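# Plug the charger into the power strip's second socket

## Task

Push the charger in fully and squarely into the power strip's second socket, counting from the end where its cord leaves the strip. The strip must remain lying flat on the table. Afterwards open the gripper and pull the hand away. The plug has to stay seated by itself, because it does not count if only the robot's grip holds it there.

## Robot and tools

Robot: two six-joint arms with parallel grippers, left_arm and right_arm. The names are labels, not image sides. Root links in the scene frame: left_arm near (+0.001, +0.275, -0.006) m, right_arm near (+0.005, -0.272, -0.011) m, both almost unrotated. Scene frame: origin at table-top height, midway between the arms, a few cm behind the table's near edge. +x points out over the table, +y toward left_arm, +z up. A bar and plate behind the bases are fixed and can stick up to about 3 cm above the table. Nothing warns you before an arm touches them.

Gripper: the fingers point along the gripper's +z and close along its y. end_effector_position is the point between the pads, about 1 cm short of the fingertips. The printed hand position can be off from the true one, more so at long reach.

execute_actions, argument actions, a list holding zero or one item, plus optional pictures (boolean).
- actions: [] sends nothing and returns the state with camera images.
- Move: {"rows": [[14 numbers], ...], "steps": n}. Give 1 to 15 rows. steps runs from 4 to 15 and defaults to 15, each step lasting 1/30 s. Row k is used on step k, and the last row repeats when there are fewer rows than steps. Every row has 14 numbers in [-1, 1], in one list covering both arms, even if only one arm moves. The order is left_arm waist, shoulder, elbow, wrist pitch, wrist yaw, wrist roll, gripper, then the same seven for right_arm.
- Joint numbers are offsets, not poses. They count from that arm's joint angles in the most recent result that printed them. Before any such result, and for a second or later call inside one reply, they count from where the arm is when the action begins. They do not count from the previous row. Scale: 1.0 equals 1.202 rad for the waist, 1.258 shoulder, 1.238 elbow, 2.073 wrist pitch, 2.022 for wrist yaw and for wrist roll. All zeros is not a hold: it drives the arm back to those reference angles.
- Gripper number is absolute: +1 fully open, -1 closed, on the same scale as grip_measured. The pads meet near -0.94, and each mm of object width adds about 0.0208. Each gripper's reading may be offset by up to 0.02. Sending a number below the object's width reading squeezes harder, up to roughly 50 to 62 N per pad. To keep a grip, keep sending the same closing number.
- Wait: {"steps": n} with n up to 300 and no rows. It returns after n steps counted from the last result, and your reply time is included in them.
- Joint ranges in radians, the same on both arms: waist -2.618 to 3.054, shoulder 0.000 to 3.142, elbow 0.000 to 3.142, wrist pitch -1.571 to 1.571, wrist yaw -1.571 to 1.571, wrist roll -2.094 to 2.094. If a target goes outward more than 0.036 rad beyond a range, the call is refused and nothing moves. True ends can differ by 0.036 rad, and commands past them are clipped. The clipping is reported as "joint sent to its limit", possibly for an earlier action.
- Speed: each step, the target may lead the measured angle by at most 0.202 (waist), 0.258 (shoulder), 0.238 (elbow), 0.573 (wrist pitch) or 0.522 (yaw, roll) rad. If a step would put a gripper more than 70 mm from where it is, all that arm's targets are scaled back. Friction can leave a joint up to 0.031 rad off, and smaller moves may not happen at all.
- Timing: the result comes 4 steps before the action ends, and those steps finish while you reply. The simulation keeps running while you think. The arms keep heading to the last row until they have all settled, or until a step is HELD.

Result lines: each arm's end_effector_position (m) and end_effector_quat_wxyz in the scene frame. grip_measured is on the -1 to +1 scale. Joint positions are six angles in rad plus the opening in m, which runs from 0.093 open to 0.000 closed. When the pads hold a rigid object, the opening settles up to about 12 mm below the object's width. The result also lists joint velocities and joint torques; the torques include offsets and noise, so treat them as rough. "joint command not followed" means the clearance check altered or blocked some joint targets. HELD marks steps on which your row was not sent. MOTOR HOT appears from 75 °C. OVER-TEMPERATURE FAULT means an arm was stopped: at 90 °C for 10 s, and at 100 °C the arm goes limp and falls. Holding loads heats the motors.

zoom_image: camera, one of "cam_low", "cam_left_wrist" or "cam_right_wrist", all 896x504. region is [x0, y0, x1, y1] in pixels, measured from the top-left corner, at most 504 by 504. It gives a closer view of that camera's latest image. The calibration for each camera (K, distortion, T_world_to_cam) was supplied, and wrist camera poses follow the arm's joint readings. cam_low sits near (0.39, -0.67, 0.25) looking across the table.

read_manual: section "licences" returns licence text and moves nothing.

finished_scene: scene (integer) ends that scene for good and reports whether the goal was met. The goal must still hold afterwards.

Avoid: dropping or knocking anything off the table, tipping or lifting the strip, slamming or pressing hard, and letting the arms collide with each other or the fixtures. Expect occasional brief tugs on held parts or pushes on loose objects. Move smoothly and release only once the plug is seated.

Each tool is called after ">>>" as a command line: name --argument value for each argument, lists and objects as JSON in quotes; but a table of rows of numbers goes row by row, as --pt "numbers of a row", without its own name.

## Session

>>> execute_actions --actions '[]'

Scene clock: 0.00 s of 4500.00 s.
left_arm: end_effector_position=(+0.5145, +0.3219, +0.1055) grip_measured=+0.989 end_effector_quat_wxyz=(+0.637, -0.238, +0.724, +0.112) | right_arm: end_effector_position=(+0.4784, -0.1785, +0.2943) grip_measured=+1.000 end_effector_quat_wxyz=(+0.612, +0.358, +0.620, +0.335)
Joint positions: left_arm=[-0.107  2.071  0.913  0.931 -0.565 -0.256  0.093] | right_arm=[0.296 1.5   1.005 0.457 0.285 1.081 0.093]
Joint velocities: left_arm=[-0.017 -0.007 -0.002 -0.022  0.007  0.037 -0.   ] | right_arm=[-0.007  0.002  0.007  0.051 -0.022  0.081  0.   ]
Joint torques (N m, as the arm reports them, + toward a larger angle): no reading
Motor temperatures (°C, as the motors report them): left_arm=[30 34 33 31 30 33] | right_arm=[29 34 33 33 31 32]
camera_calibration (this result's frames):
cam_left_wrist: T_world_to_cam=[[0.483549, -0.863249, 0.144853, 0.00863506], [-0.437571, -0.381718, -0.81414, 0.47346], [0.758098, 0.330293, -0.562312, -0.351612], [0, 0, 0, 1]] pos_world=[0.469553, 0.304317, 0.186496]
cam_right_wrist: T_world_to_cam=[[-0.024556, -0.512263, -0.858478, 0.172584], [-0.416509, 0.785897, -0.45704, 0.512373], [0.9088, 0.346341, -0.232661, -0.22467], [0, 0, 0, 1]] pos_world=[0.421826, -0.236451, 0.330063]

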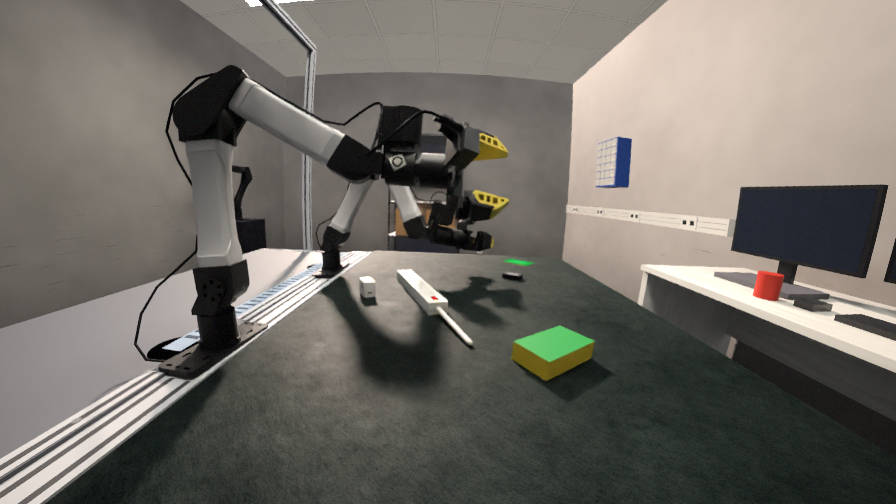

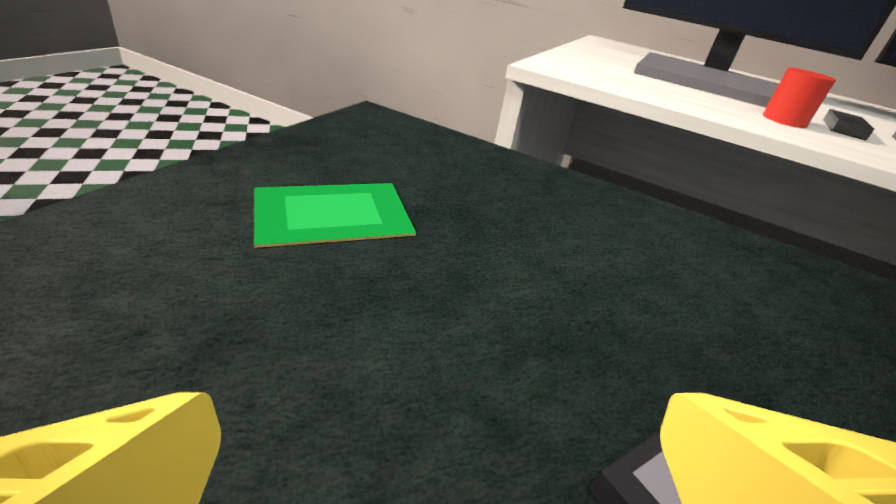

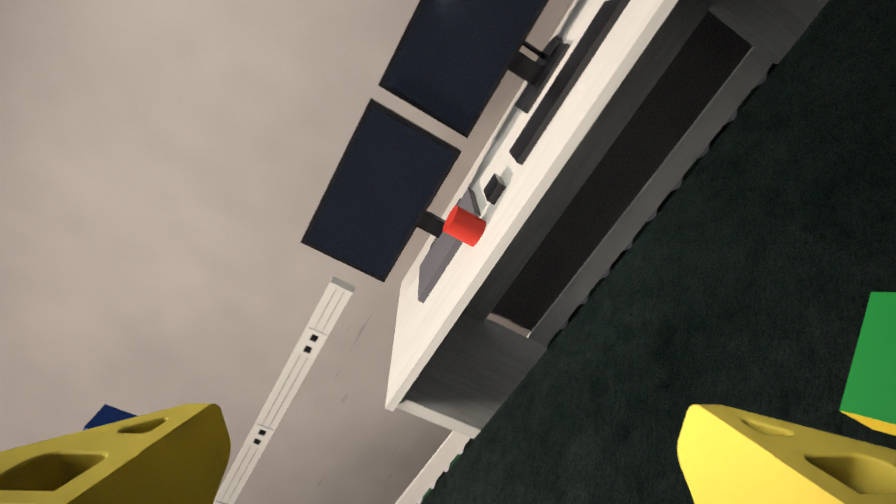

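>>> zoom_image --camera "cam_low" --region '[340, 255, 490, 360]'

Region (340, 255, 490, 360) of cam_low's 896x504 image, scaled by 3.360, with more detail than that image has; it fills the top 353 rows of this view, and the rest is white.

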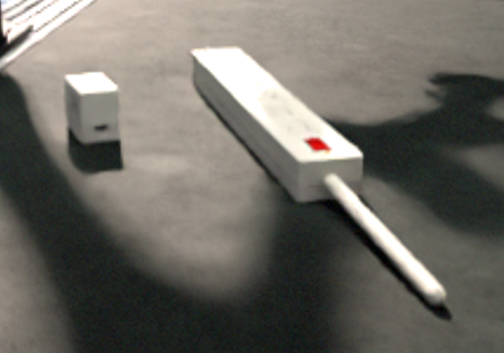

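>>> execute_actions --actions '[{"rows": [ [-0.002,-0.001,0.003,-0.004,0.001,0.001,1,-0.001,-0.001,-0.002,0,0,-0.002,1], [-0.009,-0.003,0.011,-0.014,0.003,0.003,1,-0.002,-0.003,-0.009,0.001,-0.002,-0.007,1], [-0.019,-0.008,0.025,-0.031,0.007,0.007,1,-0.005,-0.006,-0.021,0.003,-0.004,-0.015,1], [-0.033,-0.013,0.044,-0.055,0.013,0.012,1,-0.008,-0.011,-0.036,0.005,-0.007,-0.026,1], [-0.050,-0.020,0.067,-0.083,0.019,0.018,1,-0.012,-0.017,-0.055,0.008,-0.010,-0.040,1], [-0.070,-0.028,0.093,-0.117,0.027,0.025,1,-0.017,-0.024,-0.077,0.012,-0.015,-0.056,1], [-0.093,-0.037,0.124,-0.155,0.036,0.033,1,-0.022,-0.031,-0.102,0.015,-0.019,-0.074,1], [-0.118,-0.047,0.157,-0.197,0.046,0.042,1,-0.029,-0.040,-0.129,0.020,-0.025,-0.094,1], [-0.146,-0.058,0.194,-0.243,0.057,0.052,1,-0.035,-0.049,-0.160,0.024,-0.030,-0.116,1], [-0.175,-0.070,0.233,-0.291,0.068,0.062,1,-0.042,-0.059,-0.191,0.029,-0.037,-0.139,1], [-0.206,-0.082,0.274,-0.343,0.080,0.073,1,-0.050,-0.069,-0.225,0.034,-0.043,-0.163,1], [-0.238,-0.095,0.316,-0.396,0.092,0.084,1,-0.057,-0.080,-0.260,0.039,-0.050,-0.188,1], [-0.270,-0.108,0.359,-0.450,0.105,0.096,1,-0.065,-0.091,-0.296,0.045,-0.056,-0.214,1], [-0.304,-0.122,0.404,-0.506,0.118,0.108,1,-0.073,-0.102,-0.333,0.050,-0.063,-0.241,1], [-0.338,-0.135,0.449,-0.562,0.131,0.120,1,-0.082,-0.113,-0.370,0.056,-0.070,-0.268,1]], "steps": 15}]' --pictures false

Scene clock: 7.40 s of 4500.00 s.
left_arm: end_effector_position=(+0.5454, +0.2240, +0.1250) grip_measured=+0.989 end_effector_quat_wxyz=(+0.592, -0.120, +0.792, +0.082) | right_arm: end_effector_position=(+0.4549, -0.1927, +0.2355) grip_measured=+1.000 end_effector_quat_wxyz=(+0.608, +0.305, +0.685, +0.262)
Joint positions: left_arm=[-0.263  2.035  1.131  0.54  -0.501 -0.188  0.093] | right_arm=[0.27  1.449 0.812 0.498 0.24  0.906 0.093]
Joint velocities: left_arm=[-0.955 -0.369  1.243 -2.073  0.52   0.418 -0.   ] | right_arm=[-0.256 -0.344 -1.145  0.227 -0.242 -1.033  0.   ]
Joint torques (N m, as the arm reports them, + toward a larger angle): left_arm=[ -1.05 -14.67  10.24   2.6    0.07  -0.04] | right_arm=[-1.12 -7.39  6.53  2.56 -0.15 -0.12]
Motor temperatures (°C, as the motors report them): left_arm=[30 37 33 33 30 33] | right_arm=[29 35 34 36 31 32]
Steps of this call (steps 1 to 90: nothing new was sent; then 4.03 s passed at rest; steps 91 to 101: the first 11 steps of this action). Readings (joint positions):
91: left_arm=[-0.107 2.071 0.913 0.931 -0.565 -0.256] | right_arm=[0.296 1.500 1.005 0.457 0.285 1.081]
92: left_arm=[-0.107 2.071 0.913 0.929 -0.565 -0.256] | right_arm=[0.296 1.500 1.005 0.457 0.285 1.080]
94: left_arm=[-0.111 2.071 0.917 0.905 -0.565 -0.253] | right_arm=[0.296 1.500 0.999 0.461 0.284 1.069]
98: left_arm=[-0.171 2.065 1.010 0.734 -0.544 -0.226] | right_arm=[0.292 1.479 0.919 0.481 0.265 0.999]
101: the state above

>>> execute_actions --actions '[{"rows": [ [-0.225,-0.106,0.290,-0.401,0.106,0.093,1,-0.065,-0.078,-0.233,0.040,-0.052,-0.196,1], [-0.249,-0.104,0.315,-0.441,0.116,0.102,1,-0.072,-0.086,-0.260,0.045,-0.057,-0.215,1], [-0.280,-0.102,0.345,-0.492,0.128,0.113,1,-0.080,-0.097,-0.295,0.051,-0.064,-0.239,1], [-0.315,-0.100,0.375,-0.549,0.142,0.125,1,-0.089,-0.109,-0.333,0.058,-0.072,-0.266,1], [-0.349,-0.097,0.400,-0.606,0.156,0.138,1,-0.097,-0.120,-0.372,0.065,-0.080,-0.293,1], [-0.384,-0.095,0.420,-0.663,0.169,0.150,1,-0.106,-0.132,-0.410,0.072,-0.087,-0.320,1], [-0.418,-0.092,0.435,-0.720,0.183,0.163,1,-0.115,-0.144,-0.449,0.079,-0.095,-0.347,1], [-0.450,-0.090,0.443,-0.771,0.196,0.174,1,-0.123,-0.155,-0.484,0.086,-0.102,-0.372,1], [-0.477,-0.088,0.446,-0.817,0.207,0.184,1,-0.130,-0.164,-0.514,0.091,-0.108,-0.393,1], [-0.501,-0.087,0.446,-0.857,0.216,0.192,1,-0.137,-0.172,-0.541,0.096,-0.113,-0.412,1], [-0.522,-0.085,0.446,-0.891,0.225,0.200,1,-0.142,-0.179,-0.564,0.101,-0.118,-0.429,1], [-0.536,-0.084,0.446,-0.914,0.230,0.205,1,-0.146,-0.184,-0.580,0.103,-0.121,-0.439,1], [-0.546,-0.083,0.446,-0.931,0.234,0.209,1,-0.148,-0.188,-0.591,0.106,-0.123,-0.448,1], [-0.553,-0.083,0.446,-0.942,0.237,0.211,1,-0.150,-0.190,-0.599,0.107,-0.125,-0.453,1]], "steps": 15}]' --pictures false

>>> execute_actions --actions '[{"steps": 14}]' --pictures true

Scene clock: 8.67 s of 4500.00 s.
left_arm: end_effector_position=(+0.3608, -0.0377, +0.1543) grip_measured=+0.989 end_effector_quat_wxyz=(+0.286, +0.386, +0.877, +0.003) | right_arm: end_effector_position=(+0.3307, -0.2484, +0.0668) grip_measured=+1.000 end_effector_quat_wxyz=(+0.542, +0.054, +0.838, +0.039)
Joint positions: left_arm=[-0.794  1.903  1.643 -0.784 -0.178  0.101  0.093] | right_arm=[0.124 1.26  0.177 0.651 0.058 0.214 0.093]
Joint velocities: left_arm=[-0.969 -0.007  0.149 -1.941  0.505  0.374  0.   ] | right_arm=[-0.208 -0.266 -1.082  0.022 -0.344 -1.15   0.   ]
Joint torques (N m, as the arm reports them, + toward a larger angle): left_arm=[ 0.61 -9.62 10.03  1.27 -0.01  0.11] | right_arm=[-0.68 -4.61  6.48  3.02 -0.23 -0.07]
Motor temperatures (°C, as the motors report them): left_arm=[30 37 34 33 30 33] | right_arm=[29 35 34 36 31 32]
Steps of this call (steps 1 to 4: the last 4 steps of your previous action; steps 5 to 27: the robot went on to your last target; steps 28 to 38: the first 11 steps of this action). Readings (joint positions):
28: left_arm=[-0.522 1.889 1.464 -0.232 -0.309 -0.021] | right_arm=[0.210 1.375 0.548 0.563 0.150 0.541]
29: left_arm=[-0.525 1.889 1.471 -0.255 -0.306 -0.016] | right_arm=[0.209 1.373 0.540 0.569 0.145 0.530]
31: left_arm=[-0.549 1.897 1.514 -0.354 -0.293 0.003] | right_arm=[0.197 1.350 0.493 0.593 0.131 0.487]
35: left_arm=[-0.682 1.903 1.611 -0.598 -0.234 0.057] | right_arm=[0.152 1.290 0.311 0.637 0.091 0.339]
38: the state above

Scene clock: 9.13 s of 4500.00 s.
left_arm: end_effector_position=(+0.2119, +0.0053, +0.1134) grip_measured=+0.989 end_effector_quat_wxyz=(-0.017, +0.539, +0.841, +0.039) | right_arm: end_effector_position=(+0.3078, -0.2471, +0.0490) grip_measured=+1.000 end_effector_quat_wxyz=(+0.535, -0.041, +0.844, +0.002)
Joint positions: left_arm=[-0.94   1.918  1.654 -1.381 -0.036  0.224  0.093] | right_arm=[ 0.104  1.228  0.077  0.702 -0.003  0.006  0.093]
Joint velocities: left_arm=[ 0.017 -0.012 -0.012 -0.227  0.066  0.022 -0.001] | right_arm=[ 0.002 -0.007  0.007  0.007 -0.051 -0.037  0.   ]
Joint torques (N m, as the arm reports them, + toward a larger angle): left_arm=[ 1.12 -8.84 10.03  0.14  0.1   0.07] | right_arm=[-0.93 -3.77  5.38  2.66 -0.23 -0.1 ]
Motor temperatures (°C, as the motors report them): left_arm=[30 37 34 33 30 33] | right_arm=[29 35 34 36 31 32]
Kept back: nothing.
Steps of this call (steps 1 to 4: the last 4 steps of your previous action; steps 5 to 14: the robot went on to your last target). Readings (joint positions):
1: left_arm=[-0.827 1.903 1.646 -0.851 -0.159 0.116] | right_arm=[0.117 1.252 0.143 0.653 0.048 0.177]
2: left_arm=[-0.858 1.903 1.648 -0.923 -0.140 0.131] | right_arm=[0.112 1.245 0.116 0.656 0.039 0.143]
4: left_arm=[-0.908 1.907 1.653 -1.078 -0.099 0.164] | right_arm=[0.106 1.236 0.084 0.661 0.023 0.090]
8: left_arm=[-0.942 1.917 1.654 -1.287 -0.049 0.204] | right_arm=[0.104 1.230 0.077 0.683 0.006 0.034]
14: the state above
camera_calibration (this result's frames):
cam_left_wrist: T_world_to_cam=[[-0.907915, -0.417024, -0.0422021, 0.194199], [-0.382965, 0.784388, 0.487928, 0.0612121], [-0.170375, 0.459159, -0.871863, 0.218049], [0, 0, 0, 1]] pos_world=[0.236908, -0.0671477, 0.168437]
cam_right_wrist: T_world_to_cam=[[0.07621, -0.996687, 0.0284124, -0.271537], [-0.766064, -0.0767679, -0.638163, 0.28644], [0.63823, 0.0268687, -0.769377, -0.0723262], [0, 0, 0, 1]] pos_world=[0.286286, -0.246705, 0.134864]

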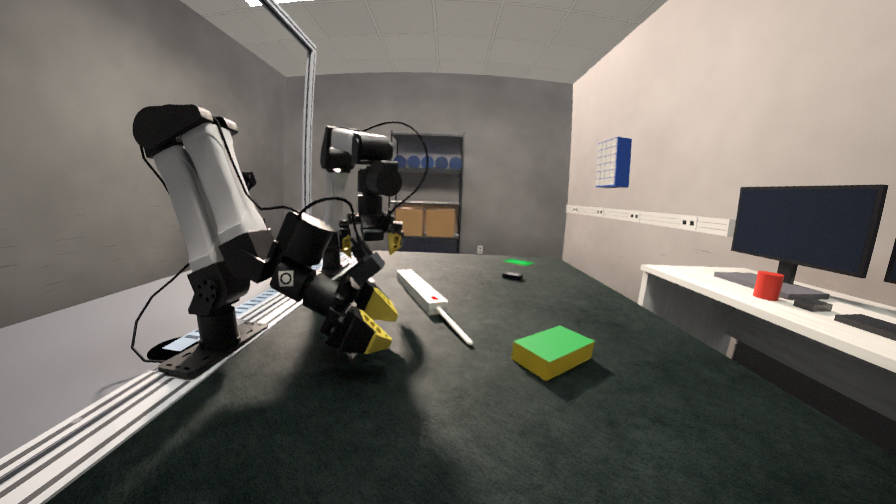

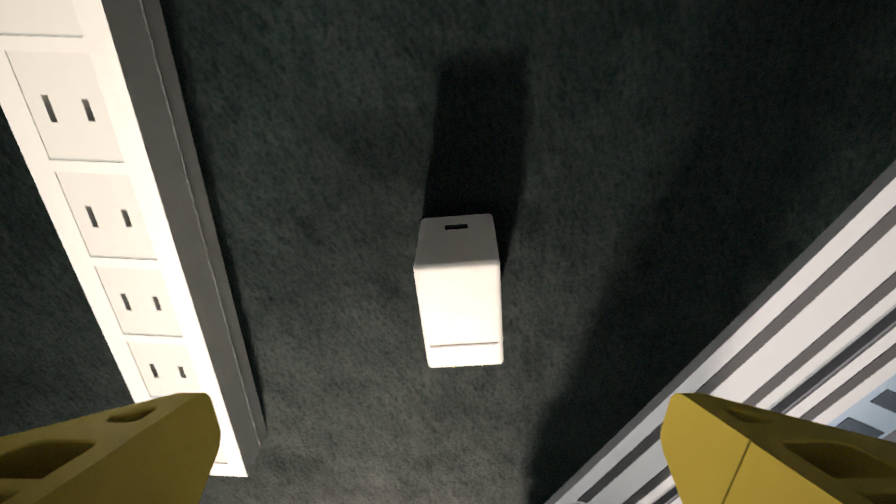

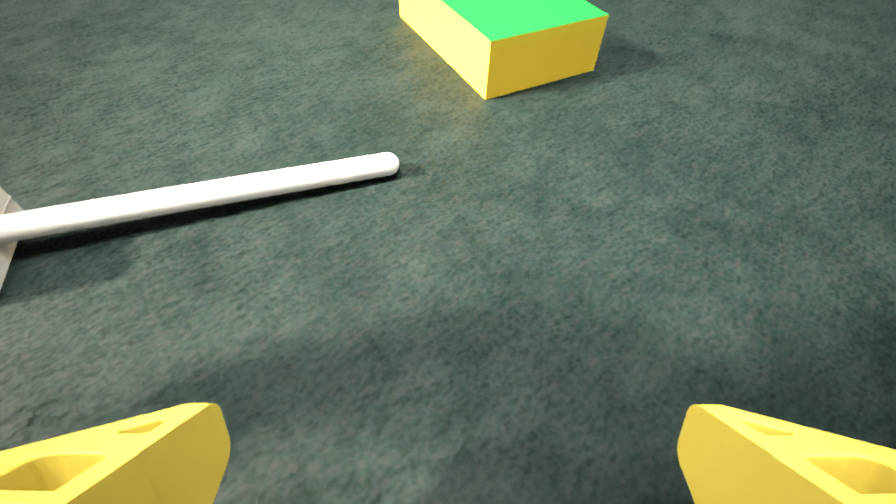

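>>> execute_actions --actions '[]'

>>> zoom_image --camera "cam_left_wrist" --region '[380, 190, 560, 400]'

>>> zoom_image --camera "cam_left_wrist" --region '[0, 0, 250, 250]'

Scene clock: 9.27 s of 4500.00 s.
left_arm: end_effector_position=(+0.2092, +0.0079, +0.1137) grip_measured=+0.989 end_effector_quat_wxyz=(-0.025, +0.541, +0.840, +0.040) | right_arm: end_effector_position=(+0.3082, -0.2468, +0.0497) grip_measured=+1.000 end_effector_quat_wxyz=(+0.537, -0.044, +0.843, +0.002)
Joint positions: left_arm=[-0.94   1.918  1.654 -1.397 -0.033  0.227  0.093] | right_arm=[ 0.104  1.228  0.077  0.706 -0.005  0.     0.093]
Joint velocities: left_arm=[-0.012 -0.007  0.017 -0.125  0.051 -0.051  0.   ] | right_arm=[ 0.002 -0.007 -0.007  0.051 -0.066 -0.037  0.   ]
Joint torques (N m, as the arm reports them, + toward a larger angle): left_arm=[ 0.92 -8.82  9.95  0.04  0.18  0.06] | right_arm=[-0.95 -3.77  5.43  2.68 -0.24 -0.07]
Motor temperatures (°C, as the motors report them): left_arm=[30 37 34 33 30 33] | right_arm=[29 35 34 36 31 32]
Kept back: nothing.
Steps of this call (steps 1 to 4: the robot went on to your last target). Readings (joint positions):
1: left_arm=[-0.940 1.918 1.654 -1.387 -0.034 0.225] | right_arm=[0.104 1.228 0.077 0.703 -0.003 0.004]
2: left_arm=[-0.940 1.918 1.654 -1.391 -0.034 0.226] | right_arm=[0.104 1.228 0.077 0.705 -0.004 0.002]
4: the state above
camera_calibration (this result's frames):
cam_left_wrist: T_world_to_cam=[[-0.90972, -0.413706, -0.0354521, 0.192449], [-0.3744, 0.780368, 0.50085, 0.0547304], [-0.179539, 0.468907, -0.864808, 0.217582], [0, 0, 0, 1]] pos_world=[0.23463, -0.0651182, 0.167577]
cam_right_wrist: T_world_to_cam=[[0.0802199, -0.996221, 0.0333049, -0.272633], [-0.763427, -0.0828889, -0.640553, 0.284986], [0.640893, 0.0259592, -0.767191, -0.0731303], [0, 0, 0, 1]] pos_world=[0.286305, -0.246082, 0.135524]

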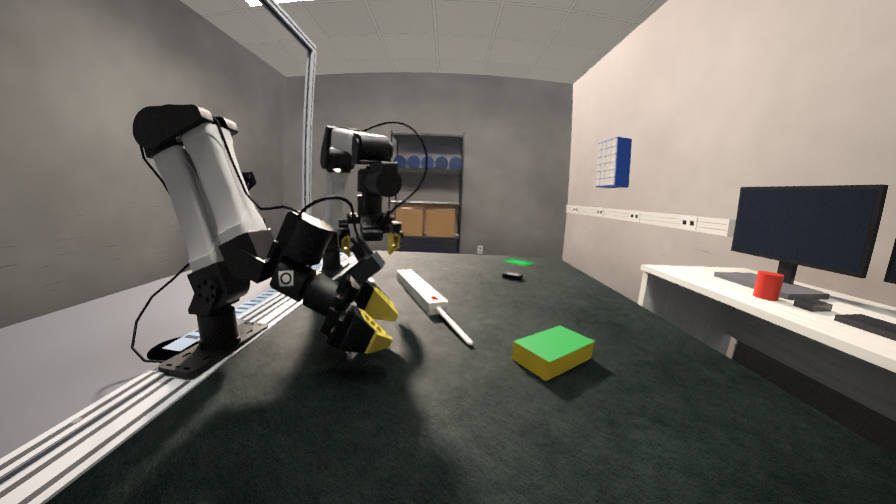

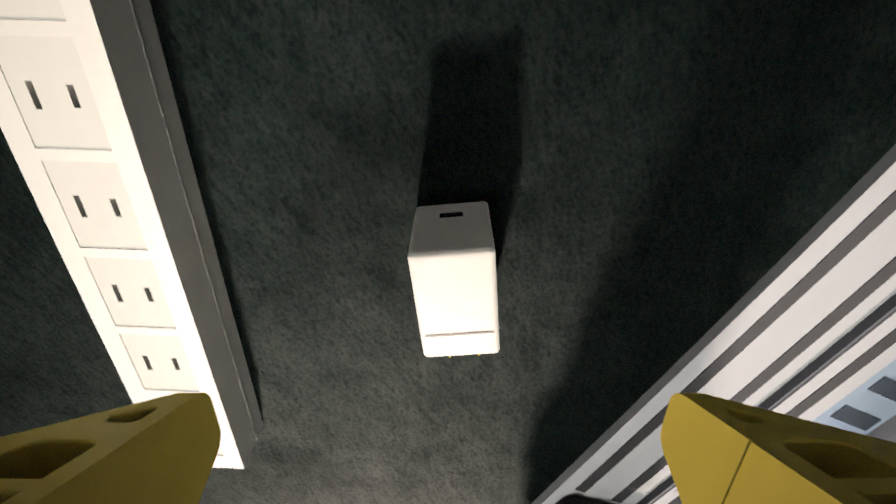

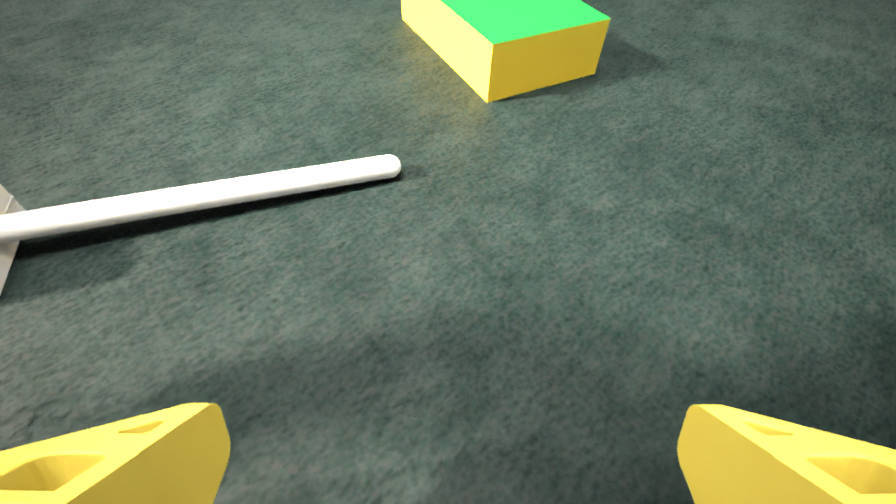

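Region (380, 190, 560, 400) of cam_left_wrist's 896x504 image, scaled by 2.400, with more detail than that image has; it fills the left 432 columns of this view, and the rest is white.

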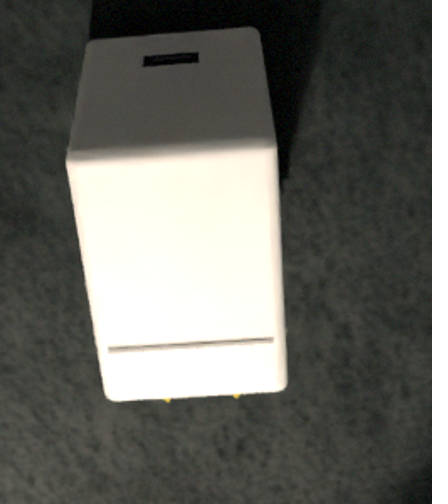

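Region (0, 0, 250, 250) of cam_left_wrist's 896x504 image, scaled by 2.016, with more detail than that image has.

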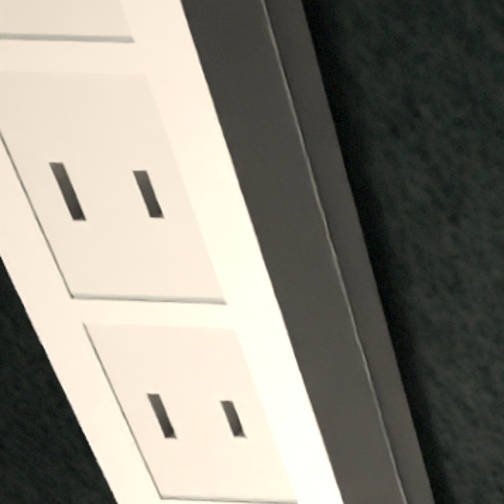

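>>> execute_actions --actions '[{"rows": [ [-0.002,0.004,-0.012,0.0,0.006,-0.010,0.9,0,0,0,0.007,0,0,1], [-0.004,0.012,-0.022,0.006,0.012,-0.020,0.8,0,0,0,0.007,0,0,1], [-0.005,0.024,-0.034,0.014,0.017,-0.030,0.7,0,0,0,0.007,0,0,1], [-0.005,0.039,-0.049,0.024,0.021,-0.040,0.6,0,0,0,0.007,0,0,1], [-0.005,0.056,-0.066,0.035,0.023,-0.048,0.5,0,0,0,0.007,0,0,1], [-0.005,0.074,-0.084,0.046,0.023,-0.053,0.4,0,0,0,0.007,0,0,1], [-0.005,0.092,-0.101,0.057,0.023,-0.055,0.3,0,0,0,0.007,0,0,1], [-0.005,0.109,-0.118,0.067,0.023,-0.055,0.3,0,0,0,0.007,0,0,1], [-0.005,0.124,-0.132,0.076,0.023,-0.055,0.3,0,0,0,0.007,0,0,1], [-0.005,0.136,-0.144,0.083,0.023,-0.055,0.3,0,0,0,0.007,0,0,1], [-0.005,0.143,-0.151,0.087,0.023,-0.055,0.3,0,0,0,0.007,0,0,1], [-0.005,0.147,-0.155,0.089,0.023,-0.055,0.3,0,0,0,0.007,0,0,1]], "steps": 15}]' --pictures false

>>> execute_actions --actions '[{"steps": 10}]' --pictures true

Scene clock: 12.80 s of 4500.00 s.
left_arm: end_effector_position=(+0.1963, +0.0190, +0.0361) grip_measured=+0.302 end_effector_quat_wxyz=(-0.107, +0.500, +0.857, +0.057) | right_arm: end_effector_position=(+0.3083, -0.2466, +0.0501) grip_measured=+1.000 end_effector_quat_wxyz=(+0.537, -0.046, +0.842, +0.001)
Joint positions: left_arm=[-0.94   2.057  1.514 -1.285 -0.     0.143  0.06 ] | right_arm=[ 0.104  1.228  0.077  0.707 -0.006 -0.004  0.093]
Joint velocities: left_arm=[ 0.007  0.794 -0.564  0.462 -0.022 -0.154 -0.001] | right_arm=[ 0.002 -0.007  0.002 -0.066  0.037 -0.007  0.   ]
Joint torques (N m, as the arm reports them, + toward a larger angle): left_arm=[ -0.26 -11.14   5.37  -0.35   0.17  -0.09] | right_arm=[ 0.14 -2.39  5.95  2.68 -0.16  0.01]
Motor temperatures (°C, as the motors report them): left_arm=[30 38 34 33 30 33] | right_arm=[29 35 34 37 31 32]
Steps of this call (steps 1 to 15: the robot went on to your last target; steps 16 to 90: nothing new was sent; then 0.17 s passed at rest; steps 91 to 101: the first 11 steps of this action). Readings (joint positions):
91: left_arm=[-0.940 1.918 1.654 -1.405 -0.031 0.228] | right_arm=[0.104 1.228 0.077 0.707 -0.006 -0.004]
92: left_arm=[-0.940 1.918 1.654 -1.405 -0.029 0.222] | right_arm=[0.104 1.228 0.077 0.707 -0.006 -0.004]
94: left_arm=[-0.940 1.920 1.644 -1.393 -0.020 0.203] | right_arm=[0.104 1.228 0.077 0.707 -0.006 -0.004]
98: left_arm=[-0.940 1.974 1.578 -1.338 -0.005 0.160] | right_arm=[0.104 1.228 0.077 0.707 -0.006 -0.004]
101: the state above

Scene clock: 13.13 s of 4500.00 s.
left_arm: end_effector_position=(+0.1926, +0.0236, +0.0097) grip_measured=+0.302 end_effector_quat_wxyz=(-0.127, +0.492, +0.859, +0.065) | right_arm: end_effector_position=(+0.3083, -0.2466, +0.0501) grip_measured=+1.000 end_effector_quat_wxyz=(+0.537, -0.046, +0.842, +0.001)
Joint positions: left_arm=[-0.941  2.11   1.473 -1.235  0.004  0.127  0.06 ] | right_arm=[ 0.104  1.228  0.077  0.707 -0.006 -0.004  0.093]
Joint velocities: left_arm=[-0.007  0.002  0.007 -0.022 -0.095  0.051  0.   ] | right_arm=[ 0.002  0.002 -0.022 -0.007  0.007 -0.007  0.   ]
Joint torques (N m, as the arm reports them, + toward a larger angle): left_arm=[ -0.16 -11.24   5.19  -0.22   0.16  -0.09] | right_arm=[ 0.15 -2.42  5.94  2.68 -0.16  0.01]
Motor temperatures (°C, as the motors report them): left_arm=[30 38 34 33 30 33] | right_arm=[29 35 34 37 31 32]
Kept back: nothing.
Steps of this call (steps 1 to 4: the last 4 steps of your previous action; steps 5 to 10: the robot went on to your last target). Readings (joint positions):
1: left_arm=[-0.940 2.081 1.496 -1.272 0.001 0.139] | right_arm=[0.104 1.228 0.077 0.707 -0.006 -0.004]
2: left_arm=[-0.940 2.101 1.483 -1.262 0.001 0.137] | right_arm=[0.104 1.228 0.077 0.707 -0.006 -0.004]
4: left_arm=[-0.940 2.117 1.473 -1.252 0.001 0.132] | right_arm=[0.104 1.228 0.077 0.707 -0.006 -0.004]
8: left_arm=[-0.941 2.110 1.473 -1.239 0.003 0.127] | right_arm=[0.104 1.228 0.077 0.707 -0.006 -0.004]
10: the state above
camera_calibration (this result's frames):
cam_left_wrist: T_world_to_cam=[[-0.859738, -0.510427, 0.0177366, 0.172243], [-0.371373, 0.648608, 0.664371, 0.0893049], [-0.350617, 0.564598, -0.747192, 0.146842], [0, 0, 0, 1]] pos_world=[0.232735, -0.0529127, 0.0473324]
cam_right_wrist: T_world_to_cam=[[0.082874, -0.995899, 0.0362882, -0.273325], [-0.762152, -0.0867993, -0.641553, 0.284013], [0.642072, 0.025511, -0.76622, -0.0734986], [0, 0, 0, 1]] pos_world=[0.286304, -0.245677, 0.135812]

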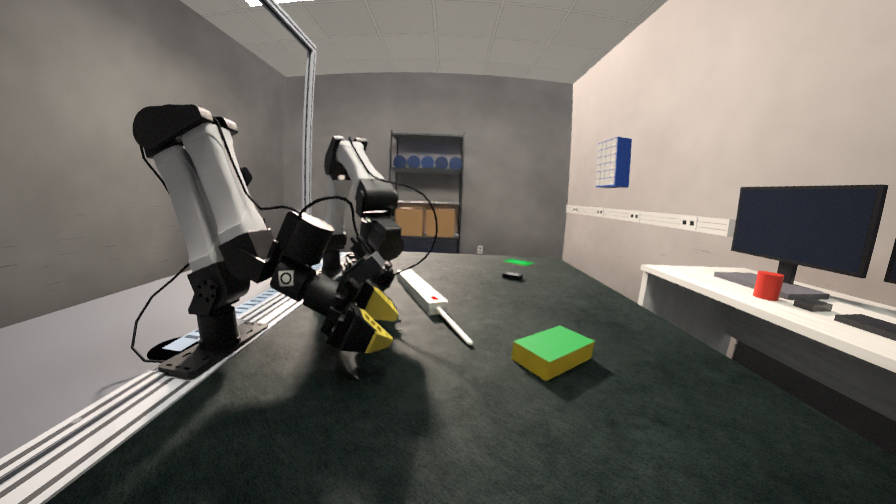

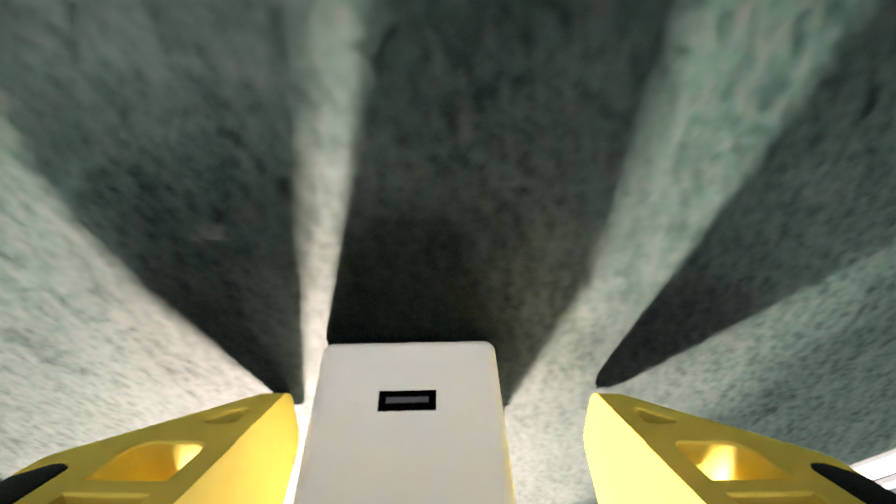

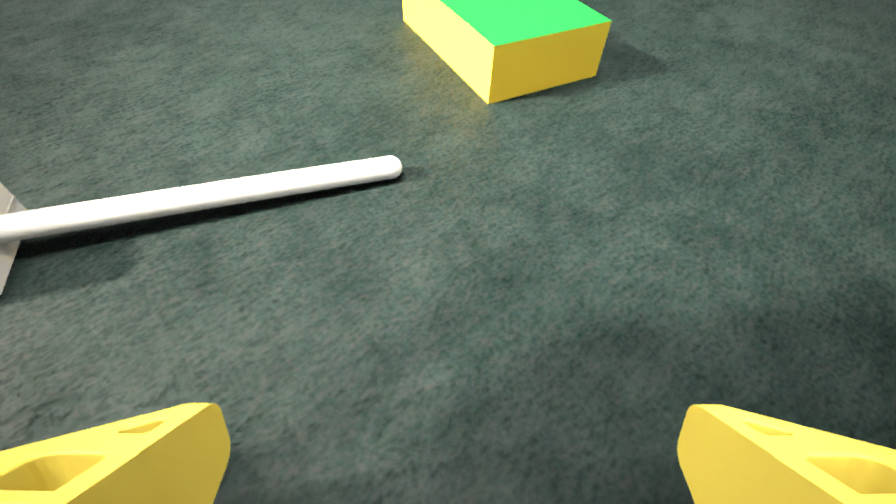

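>>> execute_actions --actions '[{"rows": [ [0.005,-0.012,-0.008,0.010,0.004,-0.004,0.3,0,0,0,0.007,0,0,1], [0.010,-0.017,-0.008,0.012,0.004,-0.004,0.3,0,0,0,0.007,0,0,1], [0.014,-0.021,-0.008,0.014,0.004,-0.004,0.25,0,0,0,0.007,0,0,1], [0.018,-0.025,-0.008,0.0155,0.004,-0.004,0.2,0,0,0,0.007,0,0,1], [0.021,-0.028,-0.008,0.0155,0.004,-0.004,0.12,0,0,0,0.007,0,0,1], [0.021,-0.029,-0.008,0.0155,0.004,-0.004,0.05,0,0,0,0.007,0,0,1], [0.021,-0.029,-0.008,0.0155,0.004,-0.004,0.0,0,0,0,0.007,0,0,1]], "steps": 13}]' --pictures true

Scene clock: 13.97 s of 4500.00 s.
left_arm: end_effector_position=(+0.1983, +0.0217, +0.0141) grip_measured=+0.004 end_effector_quat_wxyz=(-0.113, +0.487, +0.864, +0.058) | right_arm: end_effector_position=(+0.3085, -0.2466, +0.0504) grip_measured=+1.000 end_effector_quat_wxyz=(+0.538, -0.046, +0.842, +0.001)
Joint positions: left_arm=[-0.93   2.093  1.473 -1.221  0.004  0.124  0.045] | right_arm=[ 0.104  1.228  0.077  0.709 -0.006 -0.004  0.093]
Joint velocities: left_arm=[ 0.022 -0.061 -0.017 -0.022 -0.037  0.022 -0.003] | right_arm=[-0.022 -0.007 -0.007 -0.007 -0.037  0.022  0.   ]
Joint torques (N m, as the arm reports them, + toward a larger angle): left_arm=[  1.   -11.99   5.42  -0.13   0.16  -0.08] | right_arm=[ 0.14 -2.42  5.97  2.68 -0.17 -0.03]
Motor temperatures (°C, as the motors report them): left_arm=[30 38 34 33 30 33] | right_arm=[29 35 35 38 31 32]
Steps of this call (steps 1 to 16: the robot went on to your last target; steps 17 to 25: the first 9 steps of this action). Readings (joint positions):
17: left_arm=[-0.941 2.110 1.473 -1.235 0.004 0.124] | right_arm=[0.104 1.228 0.077 0.708 -0.006 -0.004]
18: left_arm=[-0.941 2.110 1.473 -1.235 0.004 0.124] | right_arm=[0.104 1.228 0.077 0.708 -0.006 -0.004]
20: left_arm=[-0.940 2.108 1.473 -1.232 0.004 0.124] | right_arm=[0.104 1.228 0.077 0.708 -0.006 -0.004]
24: left_arm=[-0.931 2.095 1.473 -1.222 0.004 0.124] | right_arm=[0.104 1.228 0.077 0.709 -0.006 -0.004]
25: the state above
camera_calibration (this result's frames):
cam_left_wrist: T_world_to_cam=[[-0.853583, -0.520772, 0.0138966, 0.175168], [-0.392542, 0.660485, 0.640055, 0.0940599], [-0.342501, 0.540885, -0.768203, 0.152466], [0, 0, 0, 1]] pos_world=[0.238662, -0.0533696, 0.0544875]
cam_right_wrist: T_world_to_cam=[[0.0828892, -0.995897, 0.0363058, -0.273329], [-0.761169, -0.0867833, -0.642721, 0.284108], [0.643235, 0.0256398, -0.76524, -0.0737181], [0, 0, 0, 1]] pos_world=[0.286328, -0.245661, 0.136113]

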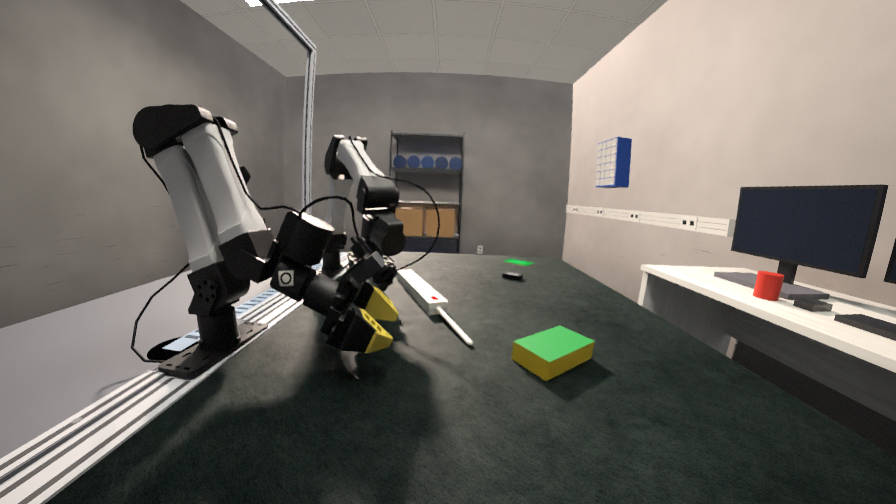

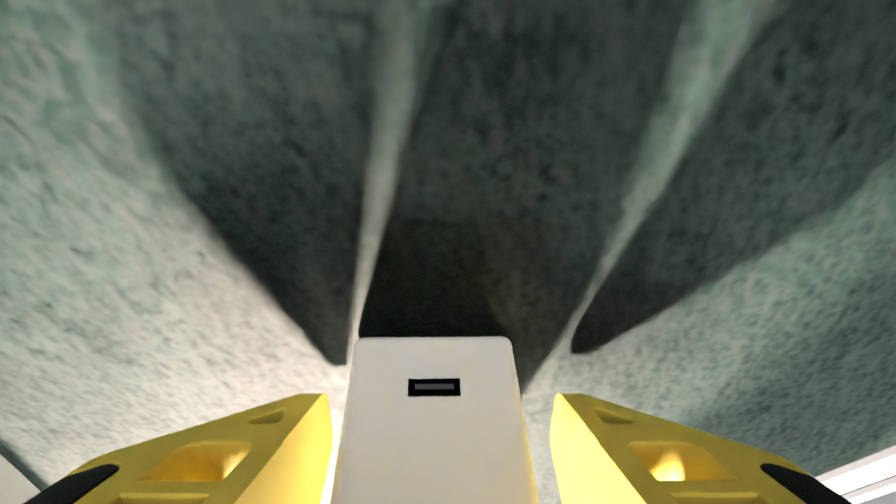

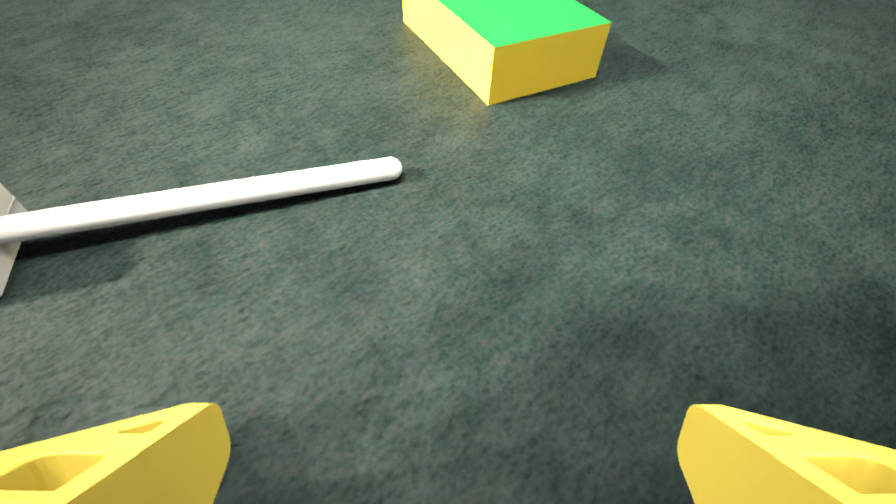

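>>> execute_actions --actions '[{"rows": [ [0.012,-0.0155,-0.008,0.009,0.004,-0.004,-0.1,0,0,0,0.007,0,0,1], [0.012,-0.0155,-0.008,0.009,0.004,-0.004,-0.2,0,0,0,0.007,0,0,1], [0.012,-0.0155,-0.008,0.009,0.004,-0.004,-0.27,0,0,0,0.007,0,0,1], [0.012,-0.0155,-0.008,0.009,0.004,-0.004,-0.33,0,0,0,0.007,0,0,1], [0.012,-0.0155,-0.008,0.009,0.004,-0.004,-0.40,0,0,0,0.007,0,0,1], [0.012,-0.0155,-0.008,0.009,0.004,-0.004,-0.48,0,0,0,0.007,0,0,1], [0.012,-0.0155,-0.005,0.009,0.004,-0.004,-0.56,0,0,0,0.007,0,0,1], [0.012,-0.0155,0.0,0.007,0.004,-0.004,-0.65,0,0,0,0.007,0,0,1], [0.012,-0.0155,0.008,0.004,0.004,-0.004,-0.65,0,0,0,0.007,0,0,1], [0.012,-0.022,0.020,0.0,0.004,-0.004,-0.65,0,0,0,0.007,0,0,1], [0.012,-0.035,0.035,-0.008,0.006,-0.002,-0.65,0,0,0,0.007,0,0,1], [0.012,-0.052,0.052,-0.017,0.010,0.0,-0.65,0,0,0,0.007,0,0,1], [0.012,-0.072,0.070,-0.027,0.014,0.002,-0.65,0,0,0,0.007,0,0,1], [0.012,-0.092,0.087,-0.036,0.018,0.004,-0.65,0,0,0,0.007,0,0,1], [0.012,-0.110,0.100,-0.043,0.022,0.006,-0.65,0,0,0,0.007,0,0,1]], "steps": 15}]' --pictures true

Scene clock: 17.50 s of 4500.00 s.
left_arm: end_effector_position=(+0.1996, +0.0204, +0.0151) grip_measured=-0.484 end_effector_quat_wxyz=(-0.109, +0.487, +0.865, +0.056) | right_arm: end_effector_position=(+0.3086, -0.2465, +0.0507) grip_measured=+1.000 end_effector_quat_wxyz=(+0.539, -0.046, +0.841, +0.001)
Joint positions: left_arm=[-0.929  2.09   1.475 -1.217  0.005  0.124  0.022] | right_arm=[ 0.104  1.228  0.077  0.71  -0.006 -0.004  0.093]
Joint velocities: left_arm=[-0.017 -0.042  0.071 -0.125  0.007  0.022  0.   ] | right_arm=[ 0.007  0.012 -0.012  0.007 -0.007  0.066  0.   ]
Joint torques (N m, as the arm reports them, + toward a larger angle): left_arm=[  1.12 -13.91  10.11  -0.33   0.19  -0.07] | right_arm=[ 0.12 -2.42  5.96  2.69 -0.17 -0.02]
Motor temperatures (°C, as the motors report them): left_arm=[30 39 34 32 30 33] | right_arm=[29 35 35 39 31 32]
Steps of this call (steps 1 to 4: the last 4 steps of your previous action; steps 5 to 15: the robot went on to your last target; steps 16 to 90: nothing new was sent; then 0.17 s passed at rest; steps 91 to 101: the first 11 steps of this action). Readings (joint positions):
91: left_arm=[-0.929 2.091 1.473 -1.217 0.004 0.124] | right_arm=[0.104 1.228 0.077 0.709 -0.006 -0.004]
92: left_arm=[-0.929 2.091 1.473 -1.216 0.004 0.124] | right_arm=[0.104 1.228 0.077 0.710 -0.006 -0.004]
94: left_arm=[-0.929 2.091 1.473 -1.216 0.004 0.124] | right_arm=[0.104 1.228 0.077 0.710 -0.006 -0.004]
98: left_arm=[-0.929 2.091 1.473 -1.215 0.005 0.124] | right_arm=[0.104 1.228 0.077 0.710 -0.006 -0.004]
101: the state above
camera_calibration (this result's frames):
cam_left_wrist: T_world_to_cam=[[-0.853071, -0.521616, 0.0136256, 0.175495], [-0.396355, 0.664757, 0.633246, 0.09552], [-0.339369, 0.534804, -0.773831, 0.153982], [0, 0, 0, 1]] pos_world=[0.239826, -0.0543068, 0.0562769]
cam_right_wrist: T_world_to_cam=[[0.0829045, -0.995895, 0.0363234, -0.273332], [-0.760185, -0.086767, -0.643887, 0.284202], [0.644395, 0.0257686, -0.764258, -0.0739378], [0, 0, 0, 1]] pos_world=[0.286352, -0.245646, 0.136415]

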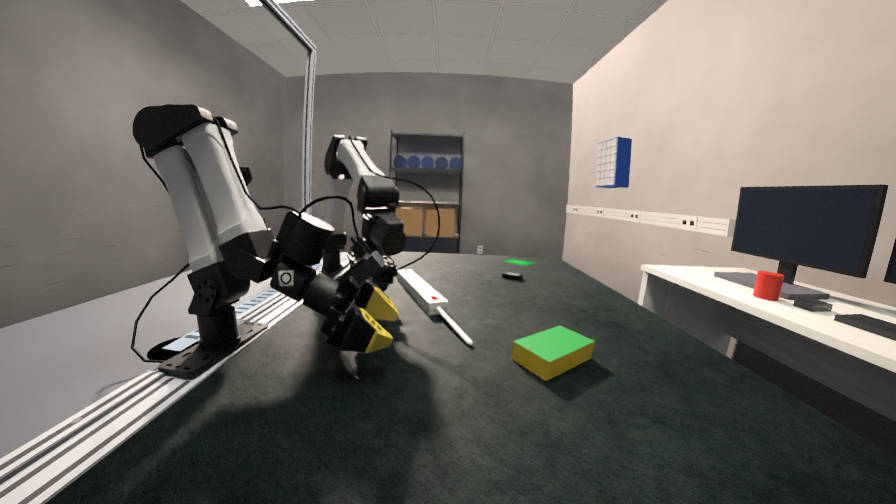

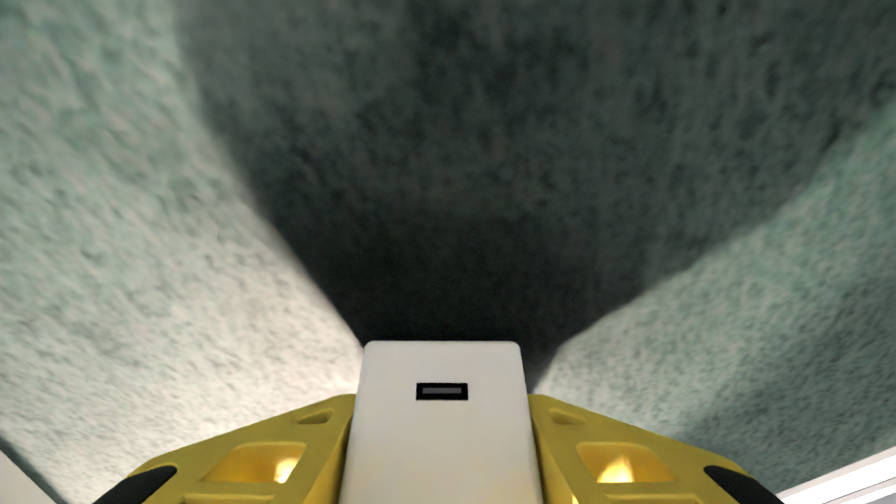

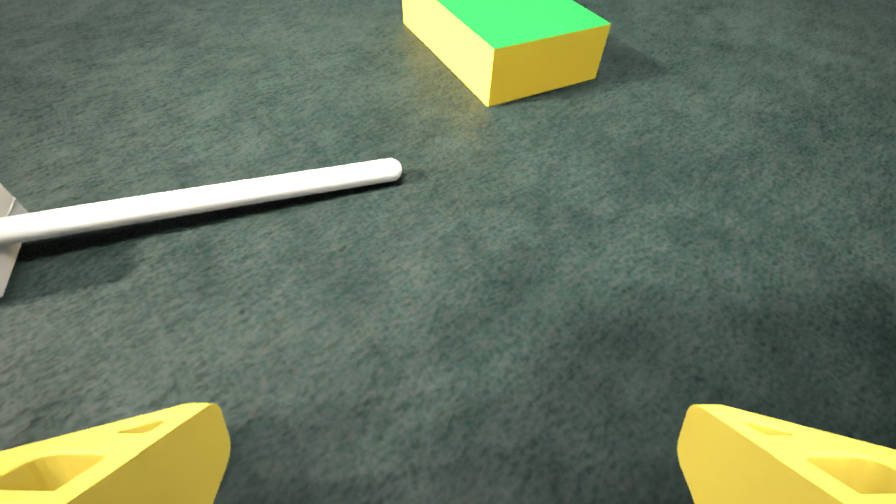

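>>> execute_actions --actions '[{"rows": [ [0.018,-0.125,0.095,-0.025,0.030,0.007,-0.65,0,0,0,0.007,0,0,1], [0.030,-0.150,0.080,0.005,0.042,0.008,-0.65,0,0,0,0.007,0,0,1], [0.047,-0.180,0.052,0.045,0.057,0.010,-0.65,0,0,0,0.007,0,0,1], [0.067,-0.212,0.015,0.090,0.074,0.012,-0.65,0,0,0,0.007,0,0,1], [0.089,-0.243,-0.027,0.138,0.092,0.014,-0.65,0,0,0,0.007,0,0,1], [0.112,-0.271,-0.072,0.187,0.110,0.016,-0.65,0,0,0,0.007,0,0,1], [0.135,-0.296,-0.118,0.236,0.128,0.018,-0.65,0,0,0,0.007,0,0,1], [0.157,-0.317,-0.164,0.285,0.146,0.020,-0.65,0,0,0,0.007,0,0,1], [0.180,-0.335,-0.208,0.333,0.164,0.023,-0.65,0,0,0,0.007,0,0,1], [0.203,-0.350,-0.251,0.380,0.182,0.025,-0.65,0,0,0,0.007,0,0,1], [0.225,-0.363,-0.293,0.426,0.200,0.028,-0.65,0,0,0,0.007,0,0,1], [0.248,-0.374,-0.334,0.471,0.218,0.030,-0.65,0,0,0,0.007,0,0,1], [0.270,-0.383,-0.374,0.515,0.235,0.033,-0.65,0,0,0,0.007,0,0,1], [0.293,-0.389,-0.413,0.559,0.253,0.035,-0.65,0,0,0,0.007,0,0,1], [0.315,-0.392,-0.452,0.602,0.270,0.038,-0.65,0,0,0,0.007,0,0,1]], "steps": 15}]' --pictures false

Scene clock: 18.63 s of 4500.00 s.
left_arm: end_effector_position=(+0.2705, -0.0065, +0.1111) grip_measured=-0.484 end_effector_quat_wxyz=(+0.178, +0.424, +0.871, -0.172) | right_arm: end_effector_position=(+0.3088, -0.2465, +0.0512) grip_measured=+1.000 end_effector_quat_wxyz=(+0.539, -0.046, +0.841, +0.001)
Joint positions: left_arm=[-0.711  1.667  1.226 -0.709  0.266  0.154  0.022] | right_arm=[ 0.104  1.228  0.077  0.712 -0.006 -0.004  0.093]
Joint velocities: left_arm=[ 0.838 -0.667 -1.516  2.674  0.872  0.154 -0.001] | right_arm=[ 0.002  0.002  0.002  0.037  0.007 -0.007  0.   ]
Joint torques (N m, as the arm reports them, + toward a larger angle): left_arm=[ 0.2  -7.56  6.07  1.12  0.28  0.04] | right_arm=[ 0.11 -2.4   5.96  2.7  -0.17 -0.02]
Motor temperatures (°C, as the motors report them): left_arm=[30 39 34 32 30 33] | right_arm=[29 35 35 39 31 32]
Steps of this call (steps 1 to 4: the last 4 steps of your previous action; steps 5 to 23: the robot went on to your last target; steps 24 to 34: the first 11 steps of this action). Readings (joint positions):
24: left_arm=[-0.928 1.947 1.586 -1.298 0.041 0.128] | right_arm=[0.104 1.228 0.077 0.711 -0.006 -0.004]
25: left_arm=[-0.925 1.945 1.586 -1.290 0.048 0.129] | right_arm=[0.104 1.228 0.077 0.711 -0.006 -0.004]
27: left_arm=[-0.907 1.915 1.556 -1.221 0.079 0.132] | right_arm=[0.104 1.228 0.077 0.711 -0.006 -0.004]
31: left_arm=[-0.806 1.762 1.382 -0.959 0.178 0.143] | right_arm=[0.104 1.228 0.077 0.712 -0.006 -0.004]
34: the state above


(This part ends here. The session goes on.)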